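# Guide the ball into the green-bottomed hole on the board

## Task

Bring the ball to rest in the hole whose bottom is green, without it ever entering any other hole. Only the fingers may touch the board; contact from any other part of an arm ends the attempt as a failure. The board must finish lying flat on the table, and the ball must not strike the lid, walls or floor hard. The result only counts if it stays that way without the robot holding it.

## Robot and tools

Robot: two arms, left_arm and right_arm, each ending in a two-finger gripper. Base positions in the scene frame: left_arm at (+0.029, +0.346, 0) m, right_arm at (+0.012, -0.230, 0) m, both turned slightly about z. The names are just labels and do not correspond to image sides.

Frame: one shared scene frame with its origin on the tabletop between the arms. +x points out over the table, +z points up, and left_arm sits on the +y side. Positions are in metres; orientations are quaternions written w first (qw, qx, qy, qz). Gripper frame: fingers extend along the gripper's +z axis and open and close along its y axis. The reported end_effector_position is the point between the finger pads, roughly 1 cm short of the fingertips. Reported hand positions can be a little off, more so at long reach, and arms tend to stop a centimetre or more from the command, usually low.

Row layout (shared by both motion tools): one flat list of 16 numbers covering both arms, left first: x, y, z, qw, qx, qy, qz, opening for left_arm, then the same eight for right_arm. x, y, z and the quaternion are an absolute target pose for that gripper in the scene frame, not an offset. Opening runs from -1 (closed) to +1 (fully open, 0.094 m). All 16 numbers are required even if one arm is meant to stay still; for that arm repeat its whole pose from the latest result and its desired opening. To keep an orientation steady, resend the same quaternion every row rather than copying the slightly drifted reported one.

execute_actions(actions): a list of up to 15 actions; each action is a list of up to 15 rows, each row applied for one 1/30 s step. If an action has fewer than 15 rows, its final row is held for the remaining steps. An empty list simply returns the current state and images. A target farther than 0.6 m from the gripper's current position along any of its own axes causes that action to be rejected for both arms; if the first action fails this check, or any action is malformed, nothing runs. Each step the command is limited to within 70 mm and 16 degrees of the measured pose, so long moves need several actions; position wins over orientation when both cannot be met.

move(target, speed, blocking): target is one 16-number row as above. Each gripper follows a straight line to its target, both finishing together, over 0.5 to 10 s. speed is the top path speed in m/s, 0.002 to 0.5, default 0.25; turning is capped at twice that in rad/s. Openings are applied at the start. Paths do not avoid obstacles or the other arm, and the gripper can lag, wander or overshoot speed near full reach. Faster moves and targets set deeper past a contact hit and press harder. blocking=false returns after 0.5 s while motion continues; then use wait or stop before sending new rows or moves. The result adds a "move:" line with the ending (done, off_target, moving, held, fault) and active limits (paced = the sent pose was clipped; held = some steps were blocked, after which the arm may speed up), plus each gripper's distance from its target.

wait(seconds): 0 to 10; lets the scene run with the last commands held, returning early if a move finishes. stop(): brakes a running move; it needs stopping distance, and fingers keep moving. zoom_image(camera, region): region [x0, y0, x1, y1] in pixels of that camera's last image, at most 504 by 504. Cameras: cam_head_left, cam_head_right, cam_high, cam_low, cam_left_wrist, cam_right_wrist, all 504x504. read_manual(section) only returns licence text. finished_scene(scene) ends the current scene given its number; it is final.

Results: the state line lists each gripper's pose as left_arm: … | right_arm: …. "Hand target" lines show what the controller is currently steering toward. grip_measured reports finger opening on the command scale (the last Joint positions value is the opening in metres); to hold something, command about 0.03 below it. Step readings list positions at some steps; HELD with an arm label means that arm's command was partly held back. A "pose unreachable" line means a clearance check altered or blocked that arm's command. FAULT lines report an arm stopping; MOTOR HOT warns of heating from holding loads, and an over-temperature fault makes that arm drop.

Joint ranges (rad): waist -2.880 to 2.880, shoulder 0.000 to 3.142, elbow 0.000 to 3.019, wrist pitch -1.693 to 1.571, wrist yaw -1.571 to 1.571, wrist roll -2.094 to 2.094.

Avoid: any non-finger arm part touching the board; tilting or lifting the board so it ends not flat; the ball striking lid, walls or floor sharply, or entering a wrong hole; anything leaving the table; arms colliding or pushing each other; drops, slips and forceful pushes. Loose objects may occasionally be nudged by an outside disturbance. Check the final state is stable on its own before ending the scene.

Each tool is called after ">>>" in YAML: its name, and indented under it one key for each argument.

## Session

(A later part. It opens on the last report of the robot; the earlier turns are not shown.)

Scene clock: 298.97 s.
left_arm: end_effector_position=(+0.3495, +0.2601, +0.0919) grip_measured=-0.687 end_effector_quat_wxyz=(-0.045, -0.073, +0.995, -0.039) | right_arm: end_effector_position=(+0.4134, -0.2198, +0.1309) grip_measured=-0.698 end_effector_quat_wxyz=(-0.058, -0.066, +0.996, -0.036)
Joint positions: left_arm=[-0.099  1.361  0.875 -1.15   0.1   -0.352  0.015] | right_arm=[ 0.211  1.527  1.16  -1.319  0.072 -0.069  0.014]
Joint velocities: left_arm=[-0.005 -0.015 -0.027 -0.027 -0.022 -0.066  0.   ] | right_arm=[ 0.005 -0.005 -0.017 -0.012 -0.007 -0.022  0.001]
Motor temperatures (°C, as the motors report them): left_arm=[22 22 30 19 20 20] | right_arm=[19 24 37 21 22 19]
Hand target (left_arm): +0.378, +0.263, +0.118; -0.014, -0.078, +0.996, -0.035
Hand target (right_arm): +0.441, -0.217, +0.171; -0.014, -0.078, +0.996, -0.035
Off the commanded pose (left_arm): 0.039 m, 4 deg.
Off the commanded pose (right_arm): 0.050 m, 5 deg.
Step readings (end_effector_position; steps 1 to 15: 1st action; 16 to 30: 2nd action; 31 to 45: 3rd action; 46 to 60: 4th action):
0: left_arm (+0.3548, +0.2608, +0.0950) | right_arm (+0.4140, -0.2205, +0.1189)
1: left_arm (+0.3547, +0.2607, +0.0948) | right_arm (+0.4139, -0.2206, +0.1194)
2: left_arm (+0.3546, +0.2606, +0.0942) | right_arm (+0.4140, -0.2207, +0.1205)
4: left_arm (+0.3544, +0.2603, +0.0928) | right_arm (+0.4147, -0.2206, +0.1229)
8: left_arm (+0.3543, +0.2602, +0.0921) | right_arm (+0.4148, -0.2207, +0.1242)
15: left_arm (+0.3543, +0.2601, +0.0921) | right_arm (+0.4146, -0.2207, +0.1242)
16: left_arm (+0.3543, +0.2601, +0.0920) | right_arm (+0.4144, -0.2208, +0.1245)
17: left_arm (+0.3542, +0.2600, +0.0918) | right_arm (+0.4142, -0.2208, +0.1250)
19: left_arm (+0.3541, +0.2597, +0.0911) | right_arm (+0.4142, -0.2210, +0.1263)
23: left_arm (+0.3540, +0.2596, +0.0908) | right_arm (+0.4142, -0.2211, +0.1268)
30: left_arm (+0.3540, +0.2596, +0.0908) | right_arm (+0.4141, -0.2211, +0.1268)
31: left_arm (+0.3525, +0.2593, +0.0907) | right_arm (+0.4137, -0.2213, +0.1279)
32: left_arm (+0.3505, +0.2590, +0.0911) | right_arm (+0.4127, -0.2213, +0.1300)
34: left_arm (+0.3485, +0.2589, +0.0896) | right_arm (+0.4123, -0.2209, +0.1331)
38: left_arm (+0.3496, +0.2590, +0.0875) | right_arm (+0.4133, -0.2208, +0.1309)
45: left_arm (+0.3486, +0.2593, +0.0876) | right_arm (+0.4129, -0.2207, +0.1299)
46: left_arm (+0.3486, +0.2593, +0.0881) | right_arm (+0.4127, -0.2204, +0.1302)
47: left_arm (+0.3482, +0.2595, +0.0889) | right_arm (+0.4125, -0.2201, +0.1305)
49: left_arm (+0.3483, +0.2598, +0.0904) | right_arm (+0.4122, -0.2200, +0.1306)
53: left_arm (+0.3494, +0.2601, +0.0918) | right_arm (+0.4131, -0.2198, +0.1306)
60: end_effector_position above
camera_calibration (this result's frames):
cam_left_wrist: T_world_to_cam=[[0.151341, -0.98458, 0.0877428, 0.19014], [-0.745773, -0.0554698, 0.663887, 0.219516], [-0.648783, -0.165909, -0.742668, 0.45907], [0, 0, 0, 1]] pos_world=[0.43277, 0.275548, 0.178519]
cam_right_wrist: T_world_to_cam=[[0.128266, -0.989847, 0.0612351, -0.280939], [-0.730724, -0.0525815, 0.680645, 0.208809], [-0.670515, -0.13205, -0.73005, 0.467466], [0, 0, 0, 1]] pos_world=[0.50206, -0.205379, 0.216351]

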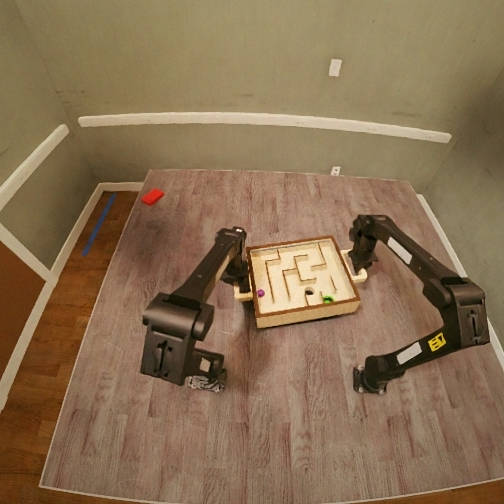

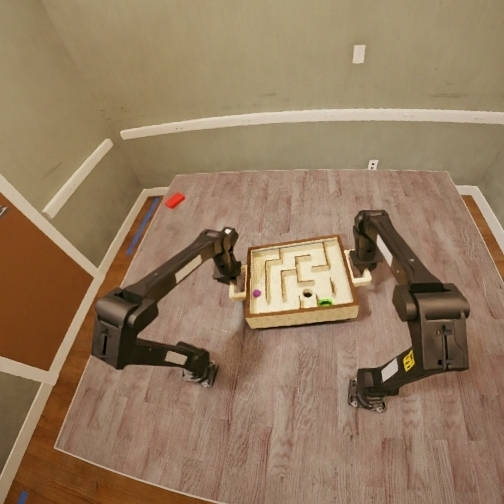

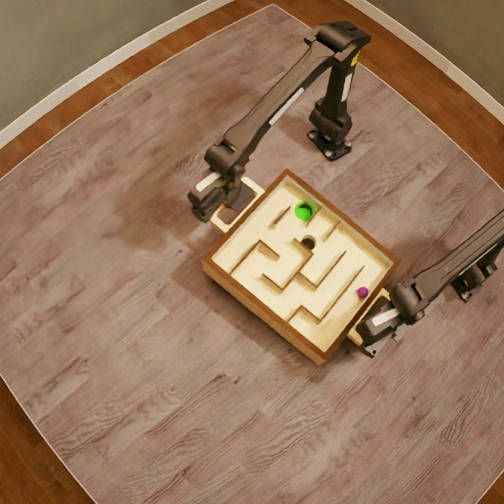

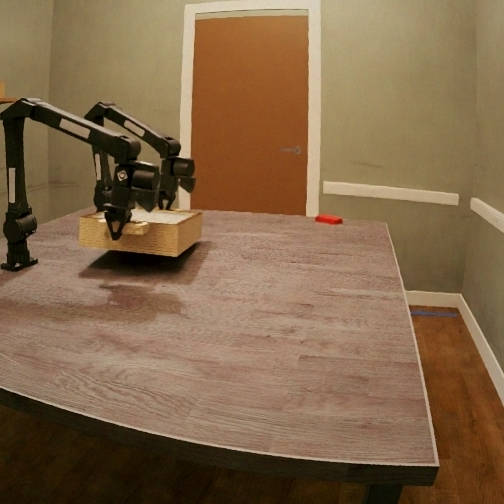

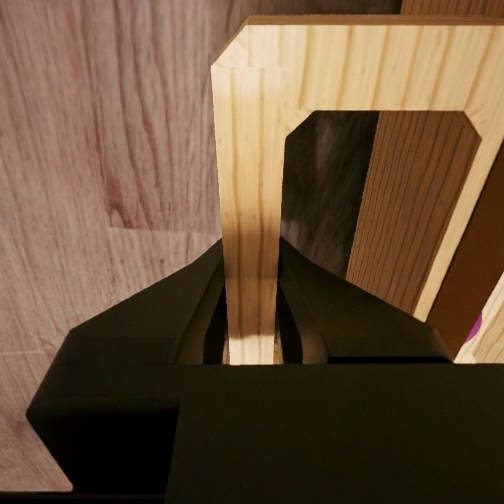

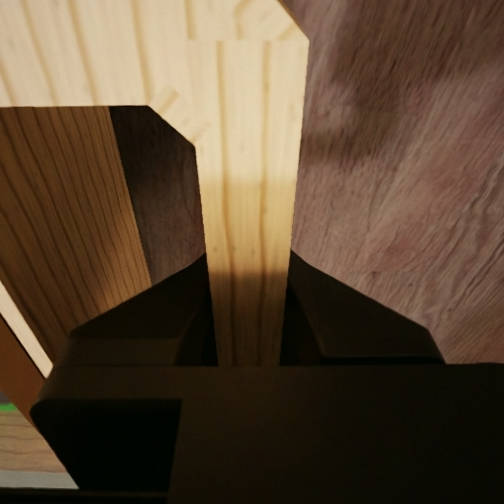

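>>> move:
  target: [0.379,0.263,0.125,0.065,-0.078,0.995,-0.03,-0.8,0.445,-0.217,0.165,0.065,-0.078,0.995,-0.03,-0.8]
  speed: 0.04

>>> wait:
  seconds: 2

>>> move:
  target: [0.372,0.264,0.182,0.07,-0.078,0.995,0.045,-0.8,0.442,-0.216,0.132,0.07,-0.078,0.995,0.045,-0.8]
  speed: 0.04

>>> zoom_image:
  camera: "cam_high"
  region: [175,165,405,395]

Scene clock: 308.57 s.
left_arm: end_effector_position=(+0.3641, +0.2652, +0.0994) grip_measured=-0.687 end_effector_quat_wxyz=(+0.019, -0.075, +0.997, -0.027) | right_arm: end_effector_position=(+0.4299, -0.2153, +0.1245) grip_measured=-0.698 end_effector_quat_wxyz=(+0.006, -0.068, +0.997, -0.025)
Joint positions: left_arm=[-0.105  1.308  0.849 -1.06   0.041 -0.366  0.015] | right_arm=[ 0.21   1.495  1.111 -1.174  0.051 -0.079  0.014]
Joint velocities: left_arm=[-0.015 -0.015 -0.012  0.017 -0.022 -0.037  0.   ] | right_arm=[-0.015 -0.005  0.007  0.002 -0.022  0.022 -0.   ]
Motor temperatures (°C, as the motors report them): left_arm=[22 22 30 19 20 20] | right_arm=[19 24 37 21 22 19]
Hand target (left_arm): +0.379, +0.263, +0.124; +0.064, -0.077, +0.994, -0.031
Hand target (right_arm): +0.443, -0.217, +0.165; +0.065, -0.079, +0.994, -0.030
Off the commanded pose (left_arm): 0.030 m, 5 deg.
Off the commanded pose (right_arm): 0.043 m, 7 deg.
move: off_target (left_arm, right_arm)
camera_calibration (this result's frames):
cam_left_wrist: T_world_to_cam=[[0.148588, -0.98615, 0.0736908, 0.19514], [-0.822997, -0.0820021, 0.562096, 0.271023], [-0.548268, -0.144168, -0.823783, 0.440641], [0, 0, 0, 1]] pos_world=[0.435645, 0.278188, 0.196271]
cam_right_wrist: T_world_to_cam=[[0.129705, -0.990366, 0.0484946, -0.277376], [-0.809626, -0.0775456, 0.581801, 0.266266], [-0.572436, -0.114725, -0.811884, 0.446212], [0, 0, 0, 1]] pos_world=[0.506981, -0.202864, 0.22081]

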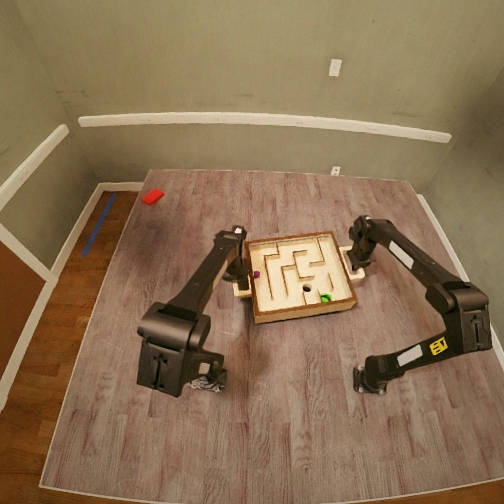

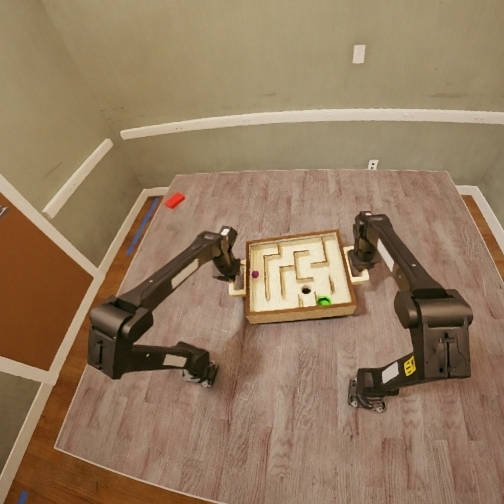

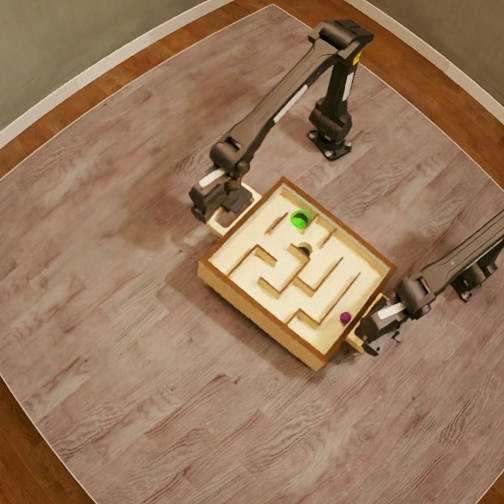

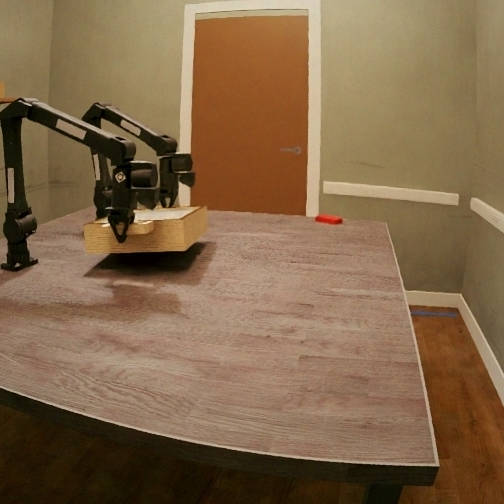

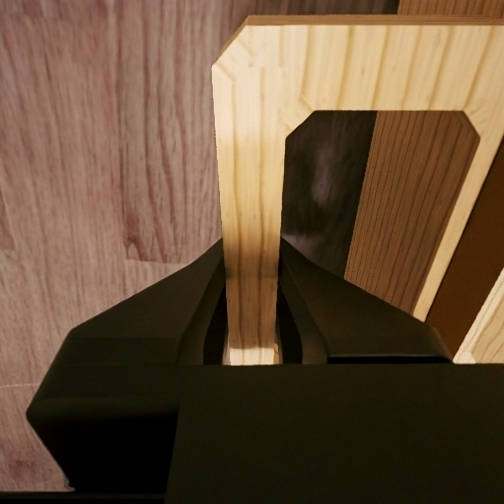

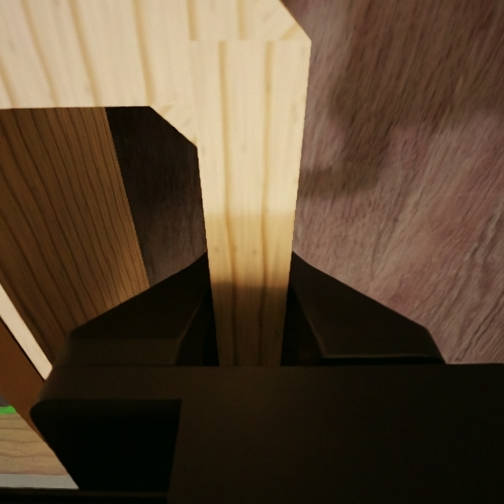

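Scene clock: 310.57 s.
left_arm: end_effector_position=(+0.3641, +0.2652, +0.0994) grip_measured=-0.687 end_effector_quat_wxyz=(+0.019, -0.076, +0.997, -0.027) | right_arm: end_effector_position=(+0.4299, -0.2153, +0.1245) grip_measured=-0.698 end_effector_quat_wxyz=(+0.006, -0.068, +0.997, -0.025)
Joint positions: left_arm=[-0.105  1.308  0.849 -1.06   0.041 -0.366  0.015] | right_arm=[ 0.21   1.495  1.111 -1.174  0.051 -0.079  0.014]
Joint velocities: left_arm=[ 0.005 -0.005  0.007  0.002  0.007 -0.051  0.   ] | right_arm=[-0.005 -0.005 -0.017  0.007 -0.007 -0.066  0.001]
Motor temperatures (°C, as the motors report them): left_arm=[22 22 30 19 20 20] | right_arm=[19 24 37 21 22 19]
Hand target (left_arm): +0.379, +0.263, +0.124; +0.064, -0.077, +0.994, -0.031
Hand target (right_arm): +0.443, -0.217, +0.165; +0.065, -0.079, +0.994, -0.030
Off the commanded pose (left_arm): 0.030 m, 5 deg.
Off the commanded pose (right_arm): 0.043 m, 7 deg.
wait: 2.00 s; at rest by 0.17 s
camera_calibration (this result's frames):
cam_left_wrist: T_world_to_cam=[[0.148965, -0.986092, 0.0737037, 0.194986], [-0.822954, -0.0823064, 0.562113, 0.271087], [-0.548229, -0.14439, -0.82377, 0.440685], [0, 0, 0, 1]] pos_world=[0.435642, 0.278217, 0.19627]
cam_right_wrist: T_world_to_cam=[[0.129705, -0.990366, 0.0484946, -0.277376], [-0.809626, -0.0775456, 0.581801, 0.266266], [-0.572436, -0.114725, -0.811884, 0.446212], [0, 0, 0, 1]] pos_world=[0.506981, -0.202864, 0.22081]

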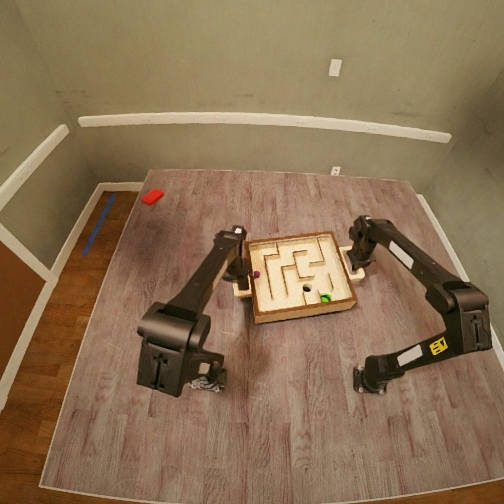

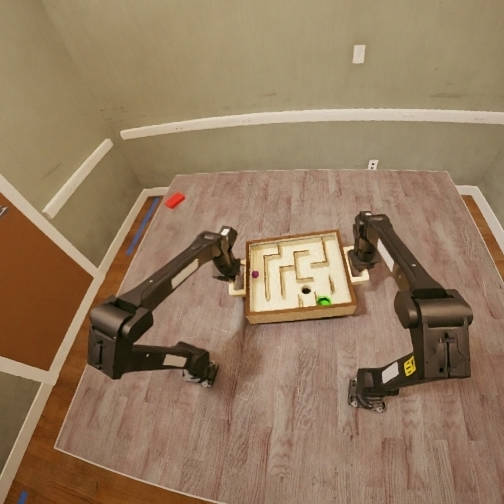

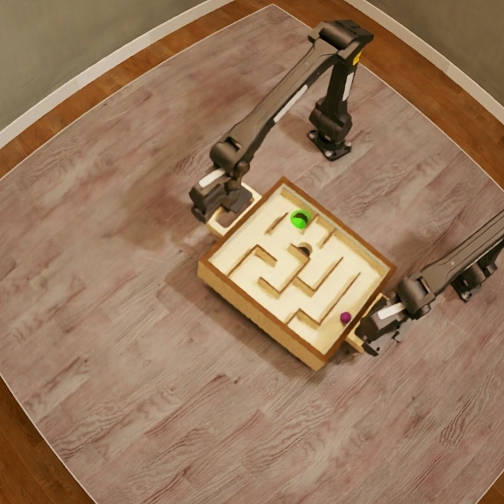

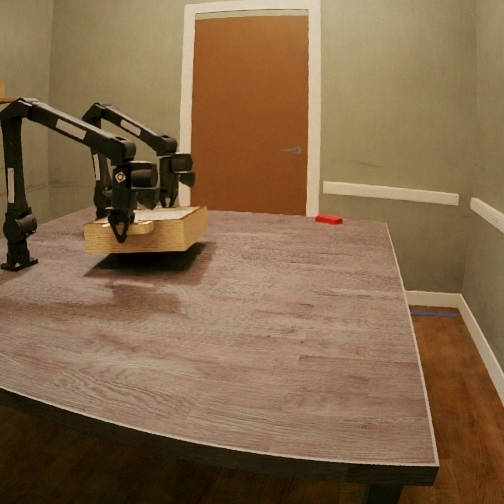

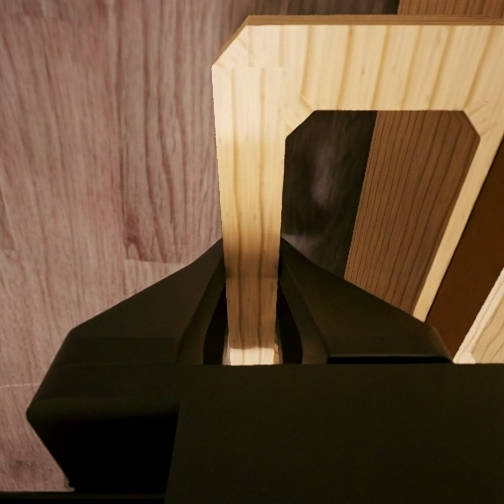

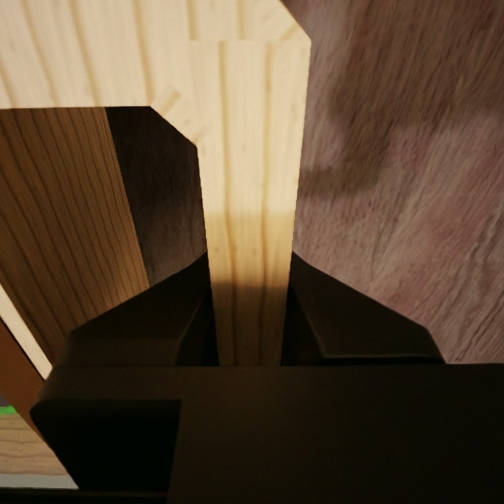

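Scene clock: 313.27 s.
left_arm: end_effector_position=(+0.3493, +0.2673, +0.1367) grip_measured=-0.687 end_effector_quat_wxyz=(+0.020, -0.078, +0.996, +0.048) | right_arm: end_effector_position=(+0.4212, -0.2095, +0.0952) grip_measured=-0.698 end_effector_quat_wxyz=(+0.010, -0.074, +0.996, +0.049)
Joint positions: left_arm=[-0.184  1.256  0.909 -1.221 -0.103 -0.448  0.015] | right_arm=[ 0.163  1.507  1.038 -1.089 -0.098 -0.136  0.014]
Joint velocities: left_arm=[-0.005  0.015 -0.002  0.002  0.022 -0.081  0.001] | right_arm=[-0.015  0.005 -0.012  0.012  0.022 -0.051 -0.001]
Motor temperatures (°C, as the motors report them): left_arm=[22 22 30 19 20 20] | right_arm=[19 24 36 21 22 19]
Hand target (left_arm): +0.371, +0.264, +0.180; +0.070, -0.078, +0.993, +0.045
Hand target (right_arm): +0.440, -0.216, +0.133; +0.070, -0.079, +0.994, +0.044
Off the commanded pose (left_arm): 0.051 m, 6 deg.
Off the commanded pose (right_arm): 0.043 m, 7 deg.
move: off_target (left_arm, right_arm)
camera_calibration (this result's frames):
cam_left_wrist: T_world_to_cam=[[0.155972, -0.984899, -0.0751408, 0.214073], [-0.816297, -0.171357, 0.55163, 0.260936], [-0.556176, -0.0247017, -0.830697, 0.435361], [0, 0, 0, 1]] pos_world=[0.421748, 0.266308, 0.233799]
cam_right_wrist: T_world_to_cam=[[0.141472, -0.985048, -0.098313, -0.258928], [-0.806398, -0.172276, 0.565724, 0.257054], [-0.574202, -0.000754479, -0.818713, 0.443357], [0, 0, 0, 1]] pos_world=[0.498495, -0.210438, 0.192104]

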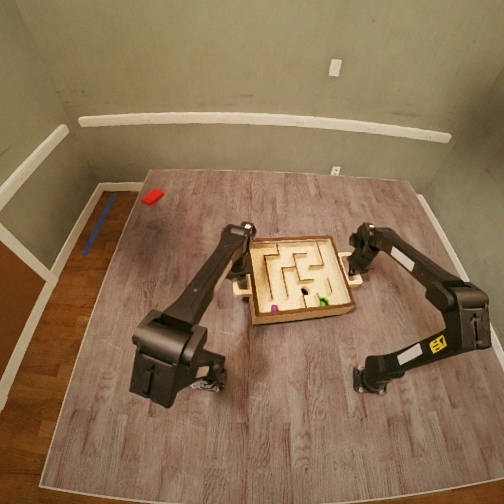

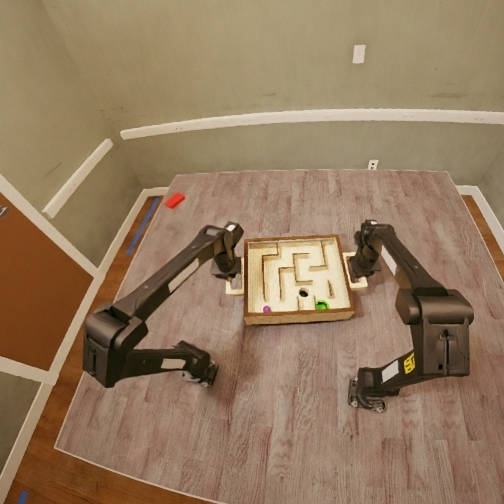

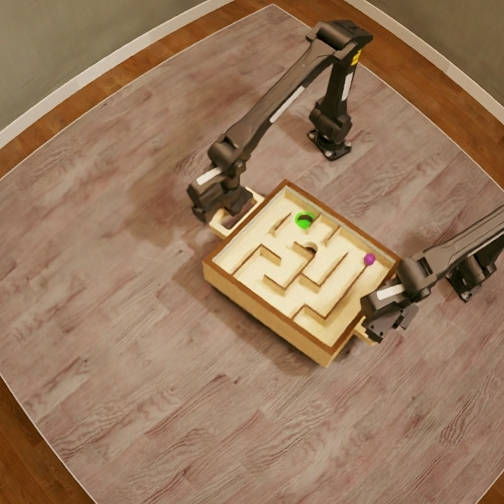

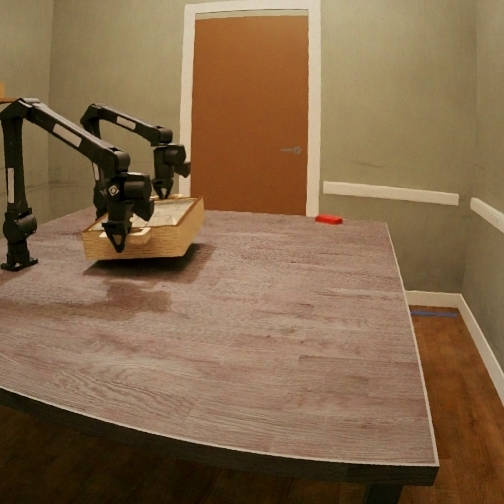

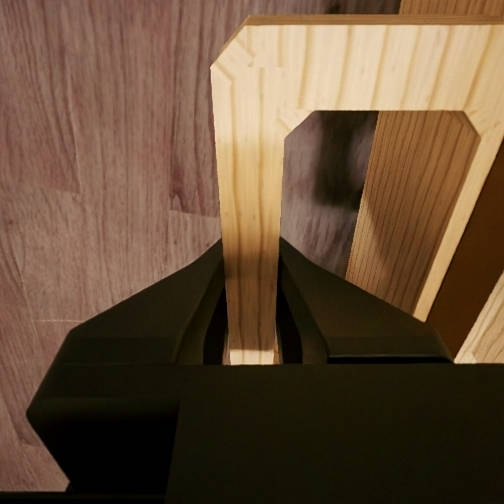

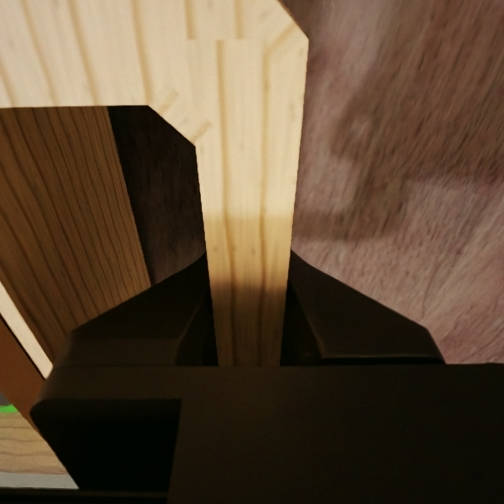

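Region (175, 165, 405, 395) of cam_high's 504x504 image, scaled by 2.191, with more detail than that image has.

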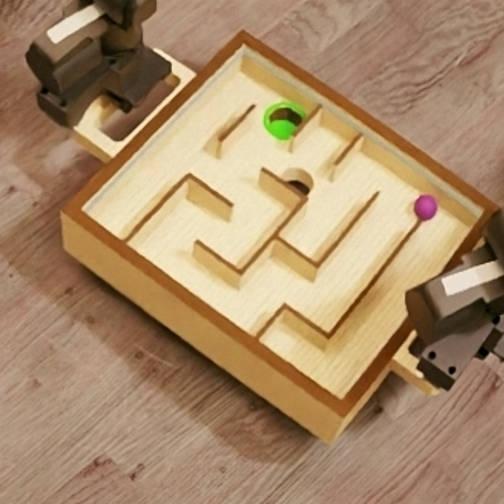

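Rolled around A and is heading to the stub, as wanted.

>>> move:
  target: [0.379,0.263,0.114,0.062,-0.078,0.995,-0.04,-0.8,0.445,-0.217,0.174,0.062,-0.078,0.995,-0.04,-0.8]
  speed: 0.03

>>> zoom_image:
  camera: "cam_high"
  region: [175,165,405,395]

Scene clock: 320.13 s.
left_arm: end_effector_position=(+0.3548, +0.2614, +0.0963) grip_measured=-0.687 end_effector_quat_wxyz=(+0.022, -0.072, +0.997, -0.032) | right_arm: end_effector_position=(+0.4164, -0.2197, +0.1190) grip_measured=-0.698 end_effector_quat_wxyz=(+0.002, -0.065, +0.997, -0.032)
Joint positions: left_arm=[-0.119  1.284  0.819 -1.045  0.048 -0.373  0.015] | right_arm=[ 0.207  1.472  1.069 -1.163  0.063 -0.076  0.014]
Joint velocities: left_arm=[ 0.005 -0.015 -0.002 -0.007 -0.007 -0.022 -0.   ] | right_arm=[ 0.005 -0.005  0.012 -0.012 -0.037 -0.066  0.002]
Motor temperatures (°C, as the motors report them): left_arm=[22 22 30 19 20 20] | right_arm=[19 24 36 21 22 19]
Hand target (left_arm): +0.378, +0.263, +0.115; +0.062, -0.077, +0.994, -0.040
Hand target (right_arm): +0.440, -0.217, +0.173; +0.062, -0.078, +0.994, -0.040
Off the commanded pose (left_arm): 0.030 m, 5 deg.
Off the commanded pose (right_arm): 0.062 m, 7 deg.
move: off_target (left_arm, right_arm)
camera_calibration (this result's frames):
cam_left_wrist: T_world_to_cam=[[0.140938, -0.986536, 0.0829639, 0.194897], [-0.82713, -0.0712838, 0.557472, 0.26385], [-0.544053, -0.147191, -0.82604, 0.431951], [0, 0, 0, 1]] pos_world=[0.425774, 0.27466, 0.19355]
cam_right_wrist: T_world_to_cam=[[0.123545, -0.990494, 0.0604793, -0.278549], [-0.806154, -0.0646386, 0.588165, 0.258907], [-0.578665, -0.12142, -0.806476, 0.434017], [0, 0, 0, 1]] pos_world=[0.494282, -0.206467, 0.214591]

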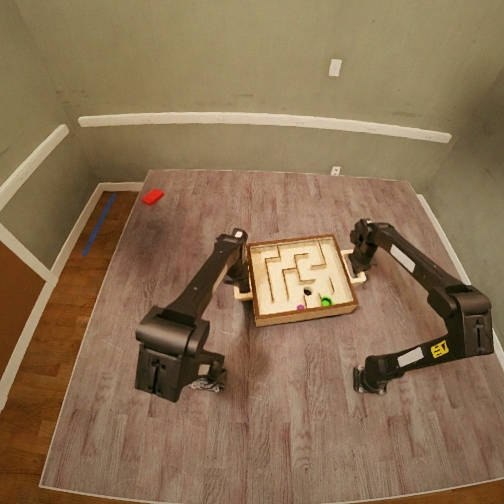

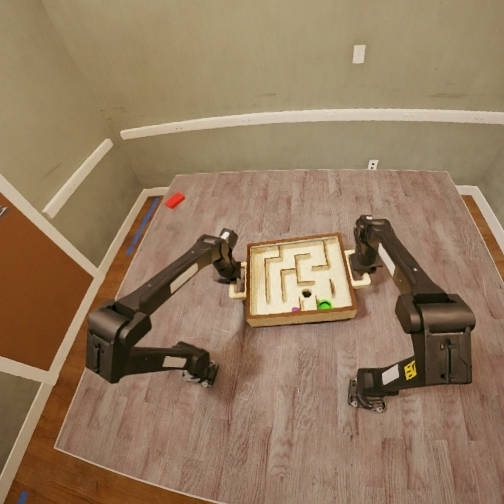

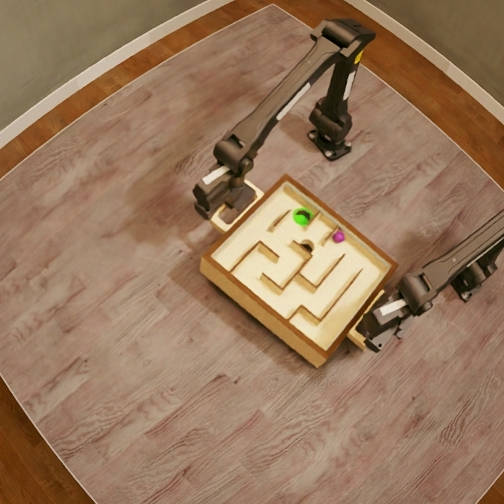

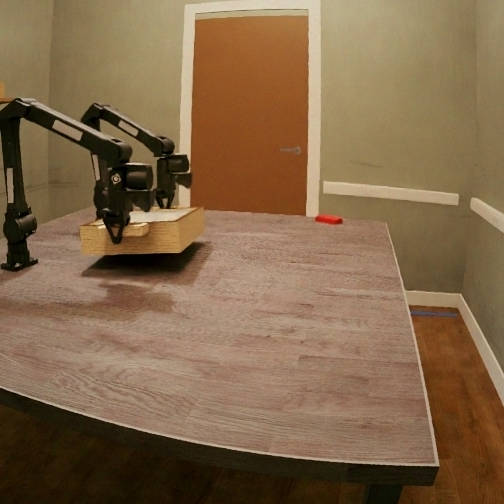

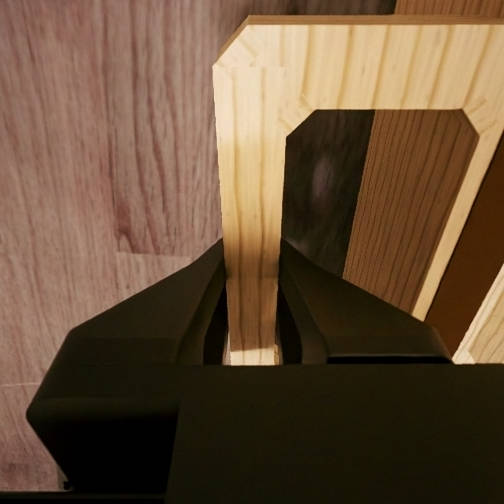

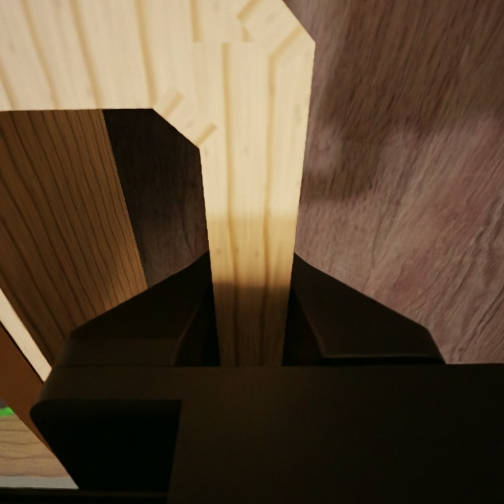

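Region (175, 165, 405, 395) of cam_high's 504x504 image, scaled by 2.191, with more detail than that image has.

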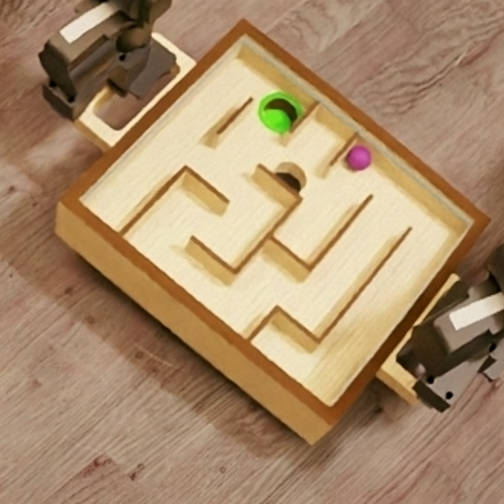

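>>> execute_actions:
  actions:
    - [[0.379,0.263,0.114,0.045,-0.078,0.995,-0.04,-0.8,0.445,-0.217,0.174,0.045,-0.078,0.995,-0.04,-0.8]]
    - [[0.379,0.263,0.114,0.038,-0.078,0.995,-0.04,-0.8,0.445,-0.217,0.174,0.038,-0.078,0.995,-0.04,-0.8],[0.379,0.263,0.114,0.038,-0.078,0.995,-0.04,-0.8,0.445,-0.217,0.174,0.038,-0.078,0.995,-0.04,-0.8],[0.379,0.263,0.114,0.038,-0.078,0.995,-0.04,-0.8,0.445,-0.217,0.174,0.038,-0.078,0.995,-0.04,-0.8],[0.379,0.263,0.114,0.038,-0.078,0.995,-0.04,-0.8,0.445,-0.217,0.174,0.038,-0.078,0.995,-0.04,-0.8],[0.379,0.263,0.114,0.038,-0.078,0.995,-0.04,-0.8,0.445,-0.217,0.174,0.038,-0.078,0.995,-0.04,-0.8],[0.379,0.263,0.118,-0.005,-0.078,0.996,-0.035,-0.8,0.445,-0.217,0.17,-0.005,-0.078,0.996,-0.035,-0.8]]
    - [[0.379,0.263,0.122,-0.01,-0.078,0.996,-0.03,-0.8,0.445,-0.217,0.166,-0.01,-0.078,0.996,-0.03,-0.8]]
    - [[0.379,0.263,0.122,-0.01,-0.078,0.996,-0.03,-0.8,0.445,-0.217,0.166,-0.01,-0.078,0.996,-0.03,-0.8]]

>>> zoom_image:
  camera: "cam_high"
  region: [175,165,405,395]

Scene clock: 329.60 s.
left_arm: end_effector_position=(+0.3490, +0.2608, +0.0941) grip_measured=-0.687 end_effector_quat_wxyz=(-0.043, -0.073, +0.996, -0.033) | right_arm: end_effector_position=(+0.4122, -0.2195, +0.1272) grip_measured=-0.698 end_effector_quat_wxyz=(-0.054, -0.065, +0.996, -0.031)
Joint positions: left_arm=[-0.104  1.356  0.876 -1.155  0.088 -0.356  0.015] | right_arm=[ 0.207  1.523  1.146 -1.301  0.063 -0.072  0.014]
Joint velocities: left_arm=[-0.005 -0.005  0.012 -0.002 -0.037  0.037  0.001] | right_arm=[-0.005 -0.005  0.002 -0.002  0.066 -0.022 -0.   ]
Motor temperatures (°C, as the motors report them): left_arm=[22 22 30 19 20 20] | right_arm=[19 24 37 21 22 19]
Hand target (left_arm): +0.378, +0.263, +0.122; -0.009, -0.078, +0.996, -0.030
Hand target (right_arm): +0.441, -0.217, +0.167; -0.009, -0.078, +0.996, -0.031
Off the commanded pose (left_arm): 0.041 m, 4 deg.
Off the commanded pose (right_arm): 0.051 m, 5 deg.
Step readings (end_effector_position; steps 1 to 15: 1st action; 16 to 30: 2nd action; 31 to 45: 3rd action; 46 to 60: 4th action):
0: left_arm (+0.3548, +0.2614, +0.0962) | right_arm (+0.4164, -0.2197, +0.1190)
1: left_arm (+0.3547, +0.2611, +0.0957) | right_arm (+0.4160, -0.2197, +0.1198)
2: left_arm (+0.3545, +0.2610, +0.0948) | right_arm (+0.4154, -0.2200, +0.1213)
4: left_arm (+0.3540, +0.2602, +0.0919) | right_arm (+0.4155, -0.2204, +0.1248)
8: left_arm (+0.3536, +0.2596, +0.0902) | right_arm (+0.4148, -0.2210, +0.1264)
15: left_arm (+0.3536, +0.2595, +0.0902) | right_arm (+0.4146, -0.2211, +0.1264)
16: left_arm (+0.3536, +0.2594, +0.0901) | right_arm (+0.4144, -0.2211, +0.1267)
17: left_arm (+0.3535, +0.2595, +0.0901) | right_arm (+0.4141, -0.2211, +0.1271)
19: left_arm (+0.3531, +0.2592, +0.0897) | right_arm (+0.4138, -0.2213, +0.1279)
23: left_arm (+0.3484, +0.2591, +0.0913) | right_arm (+0.4118, -0.2209, +0.1321)
30: left_arm (+0.3495, +0.2596, +0.0900) | right_arm (+0.4135, -0.2206, +0.1278)
31: left_arm (+0.3491, +0.2598, +0.0904) | right_arm (+0.4132, -0.2201, +0.1278)
32: left_arm (+0.3486, +0.2601, +0.0912) | right_arm (+0.4129, -0.2198, +0.1276)
34: left_arm (+0.3487, +0.2606, +0.0929) | right_arm (+0.4122, -0.2195, +0.1274)
38: left_arm (+0.3491, +0.2608, +0.0941) | right_arm (+0.4122, -0.2195, +0.1272)
45: left_arm (+0.3490, +0.2608, +0.0941) | right_arm (+0.4122, -0.2195, +0.1272)
46: left_arm (+0.3490, +0.2608, +0.0941) | right_arm (+0.4122, -0.2195, +0.1272)
47: left_arm (+0.3490, +0.2608, +0.0941) | right_arm (+0.4122, -0.2195, +0.1272)
49: left_arm (+0.3490, +0.2608, +0.0941) | right_arm (+0.4122, -0.2195, +0.1272)
53: left_arm (+0.3490, +0.2608, +0.0941) | right_arm (+0.4122, -0.2195, +0.1272)
60: end_effector_position above
camera_calibration (this result's frames):
cam_left_wrist: T_world_to_cam=[[0.149445, -0.985828, 0.0762129, 0.192842], [-0.748391, -0.0624033, 0.660316, 0.220831], [-0.646202, -0.155718, -0.747111, 0.457337], [0, 0, 0, 1]] pos_world=[0.431981, 0.275105, 0.181166]
cam_right_wrist: T_world_to_cam=[[0.127179, -0.990519, 0.0519441, -0.27874], [-0.73539, -0.0590202, 0.675069, 0.211654], [-0.665602, -0.124054, -0.735924, 0.464538], [0, 0, 0, 1]] pos_world=[0.500296, -0.205977, 0.213462]

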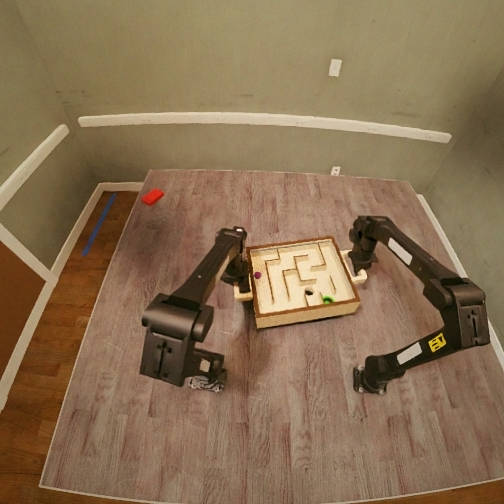

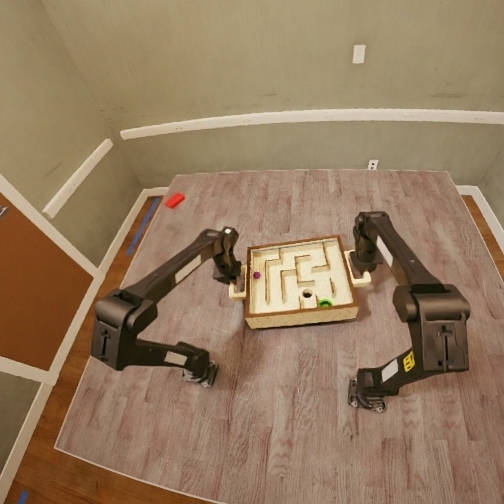

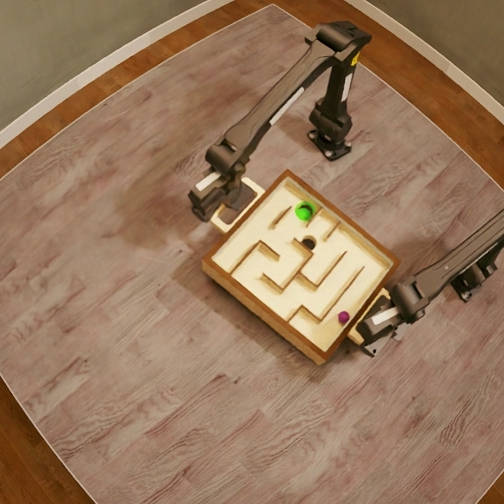

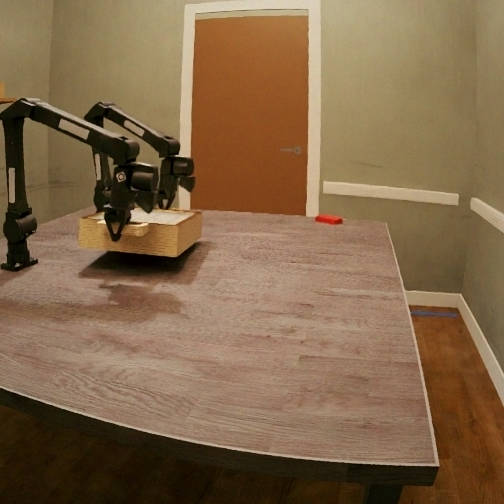

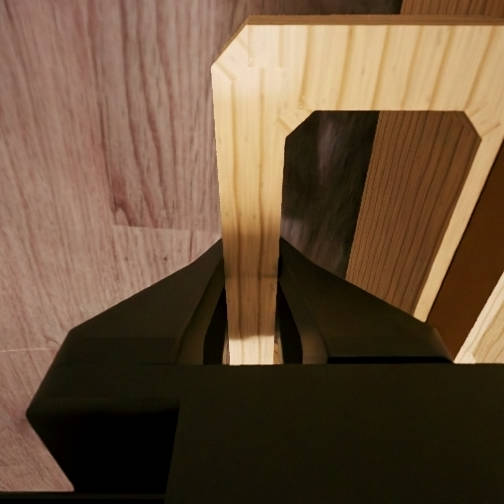

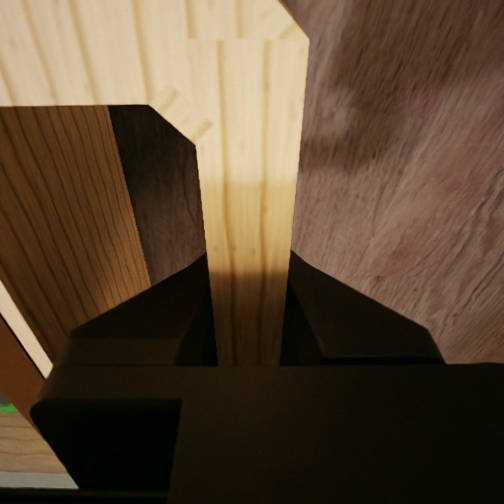

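Region (175, 165, 405, 395) of cam_high's 504x504 image, scaled by 2.191, with more detail than that image has.

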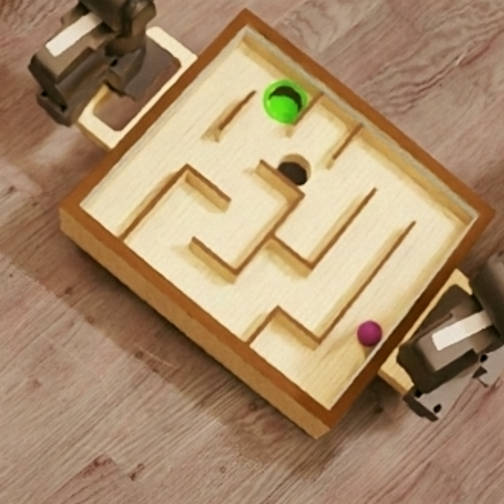

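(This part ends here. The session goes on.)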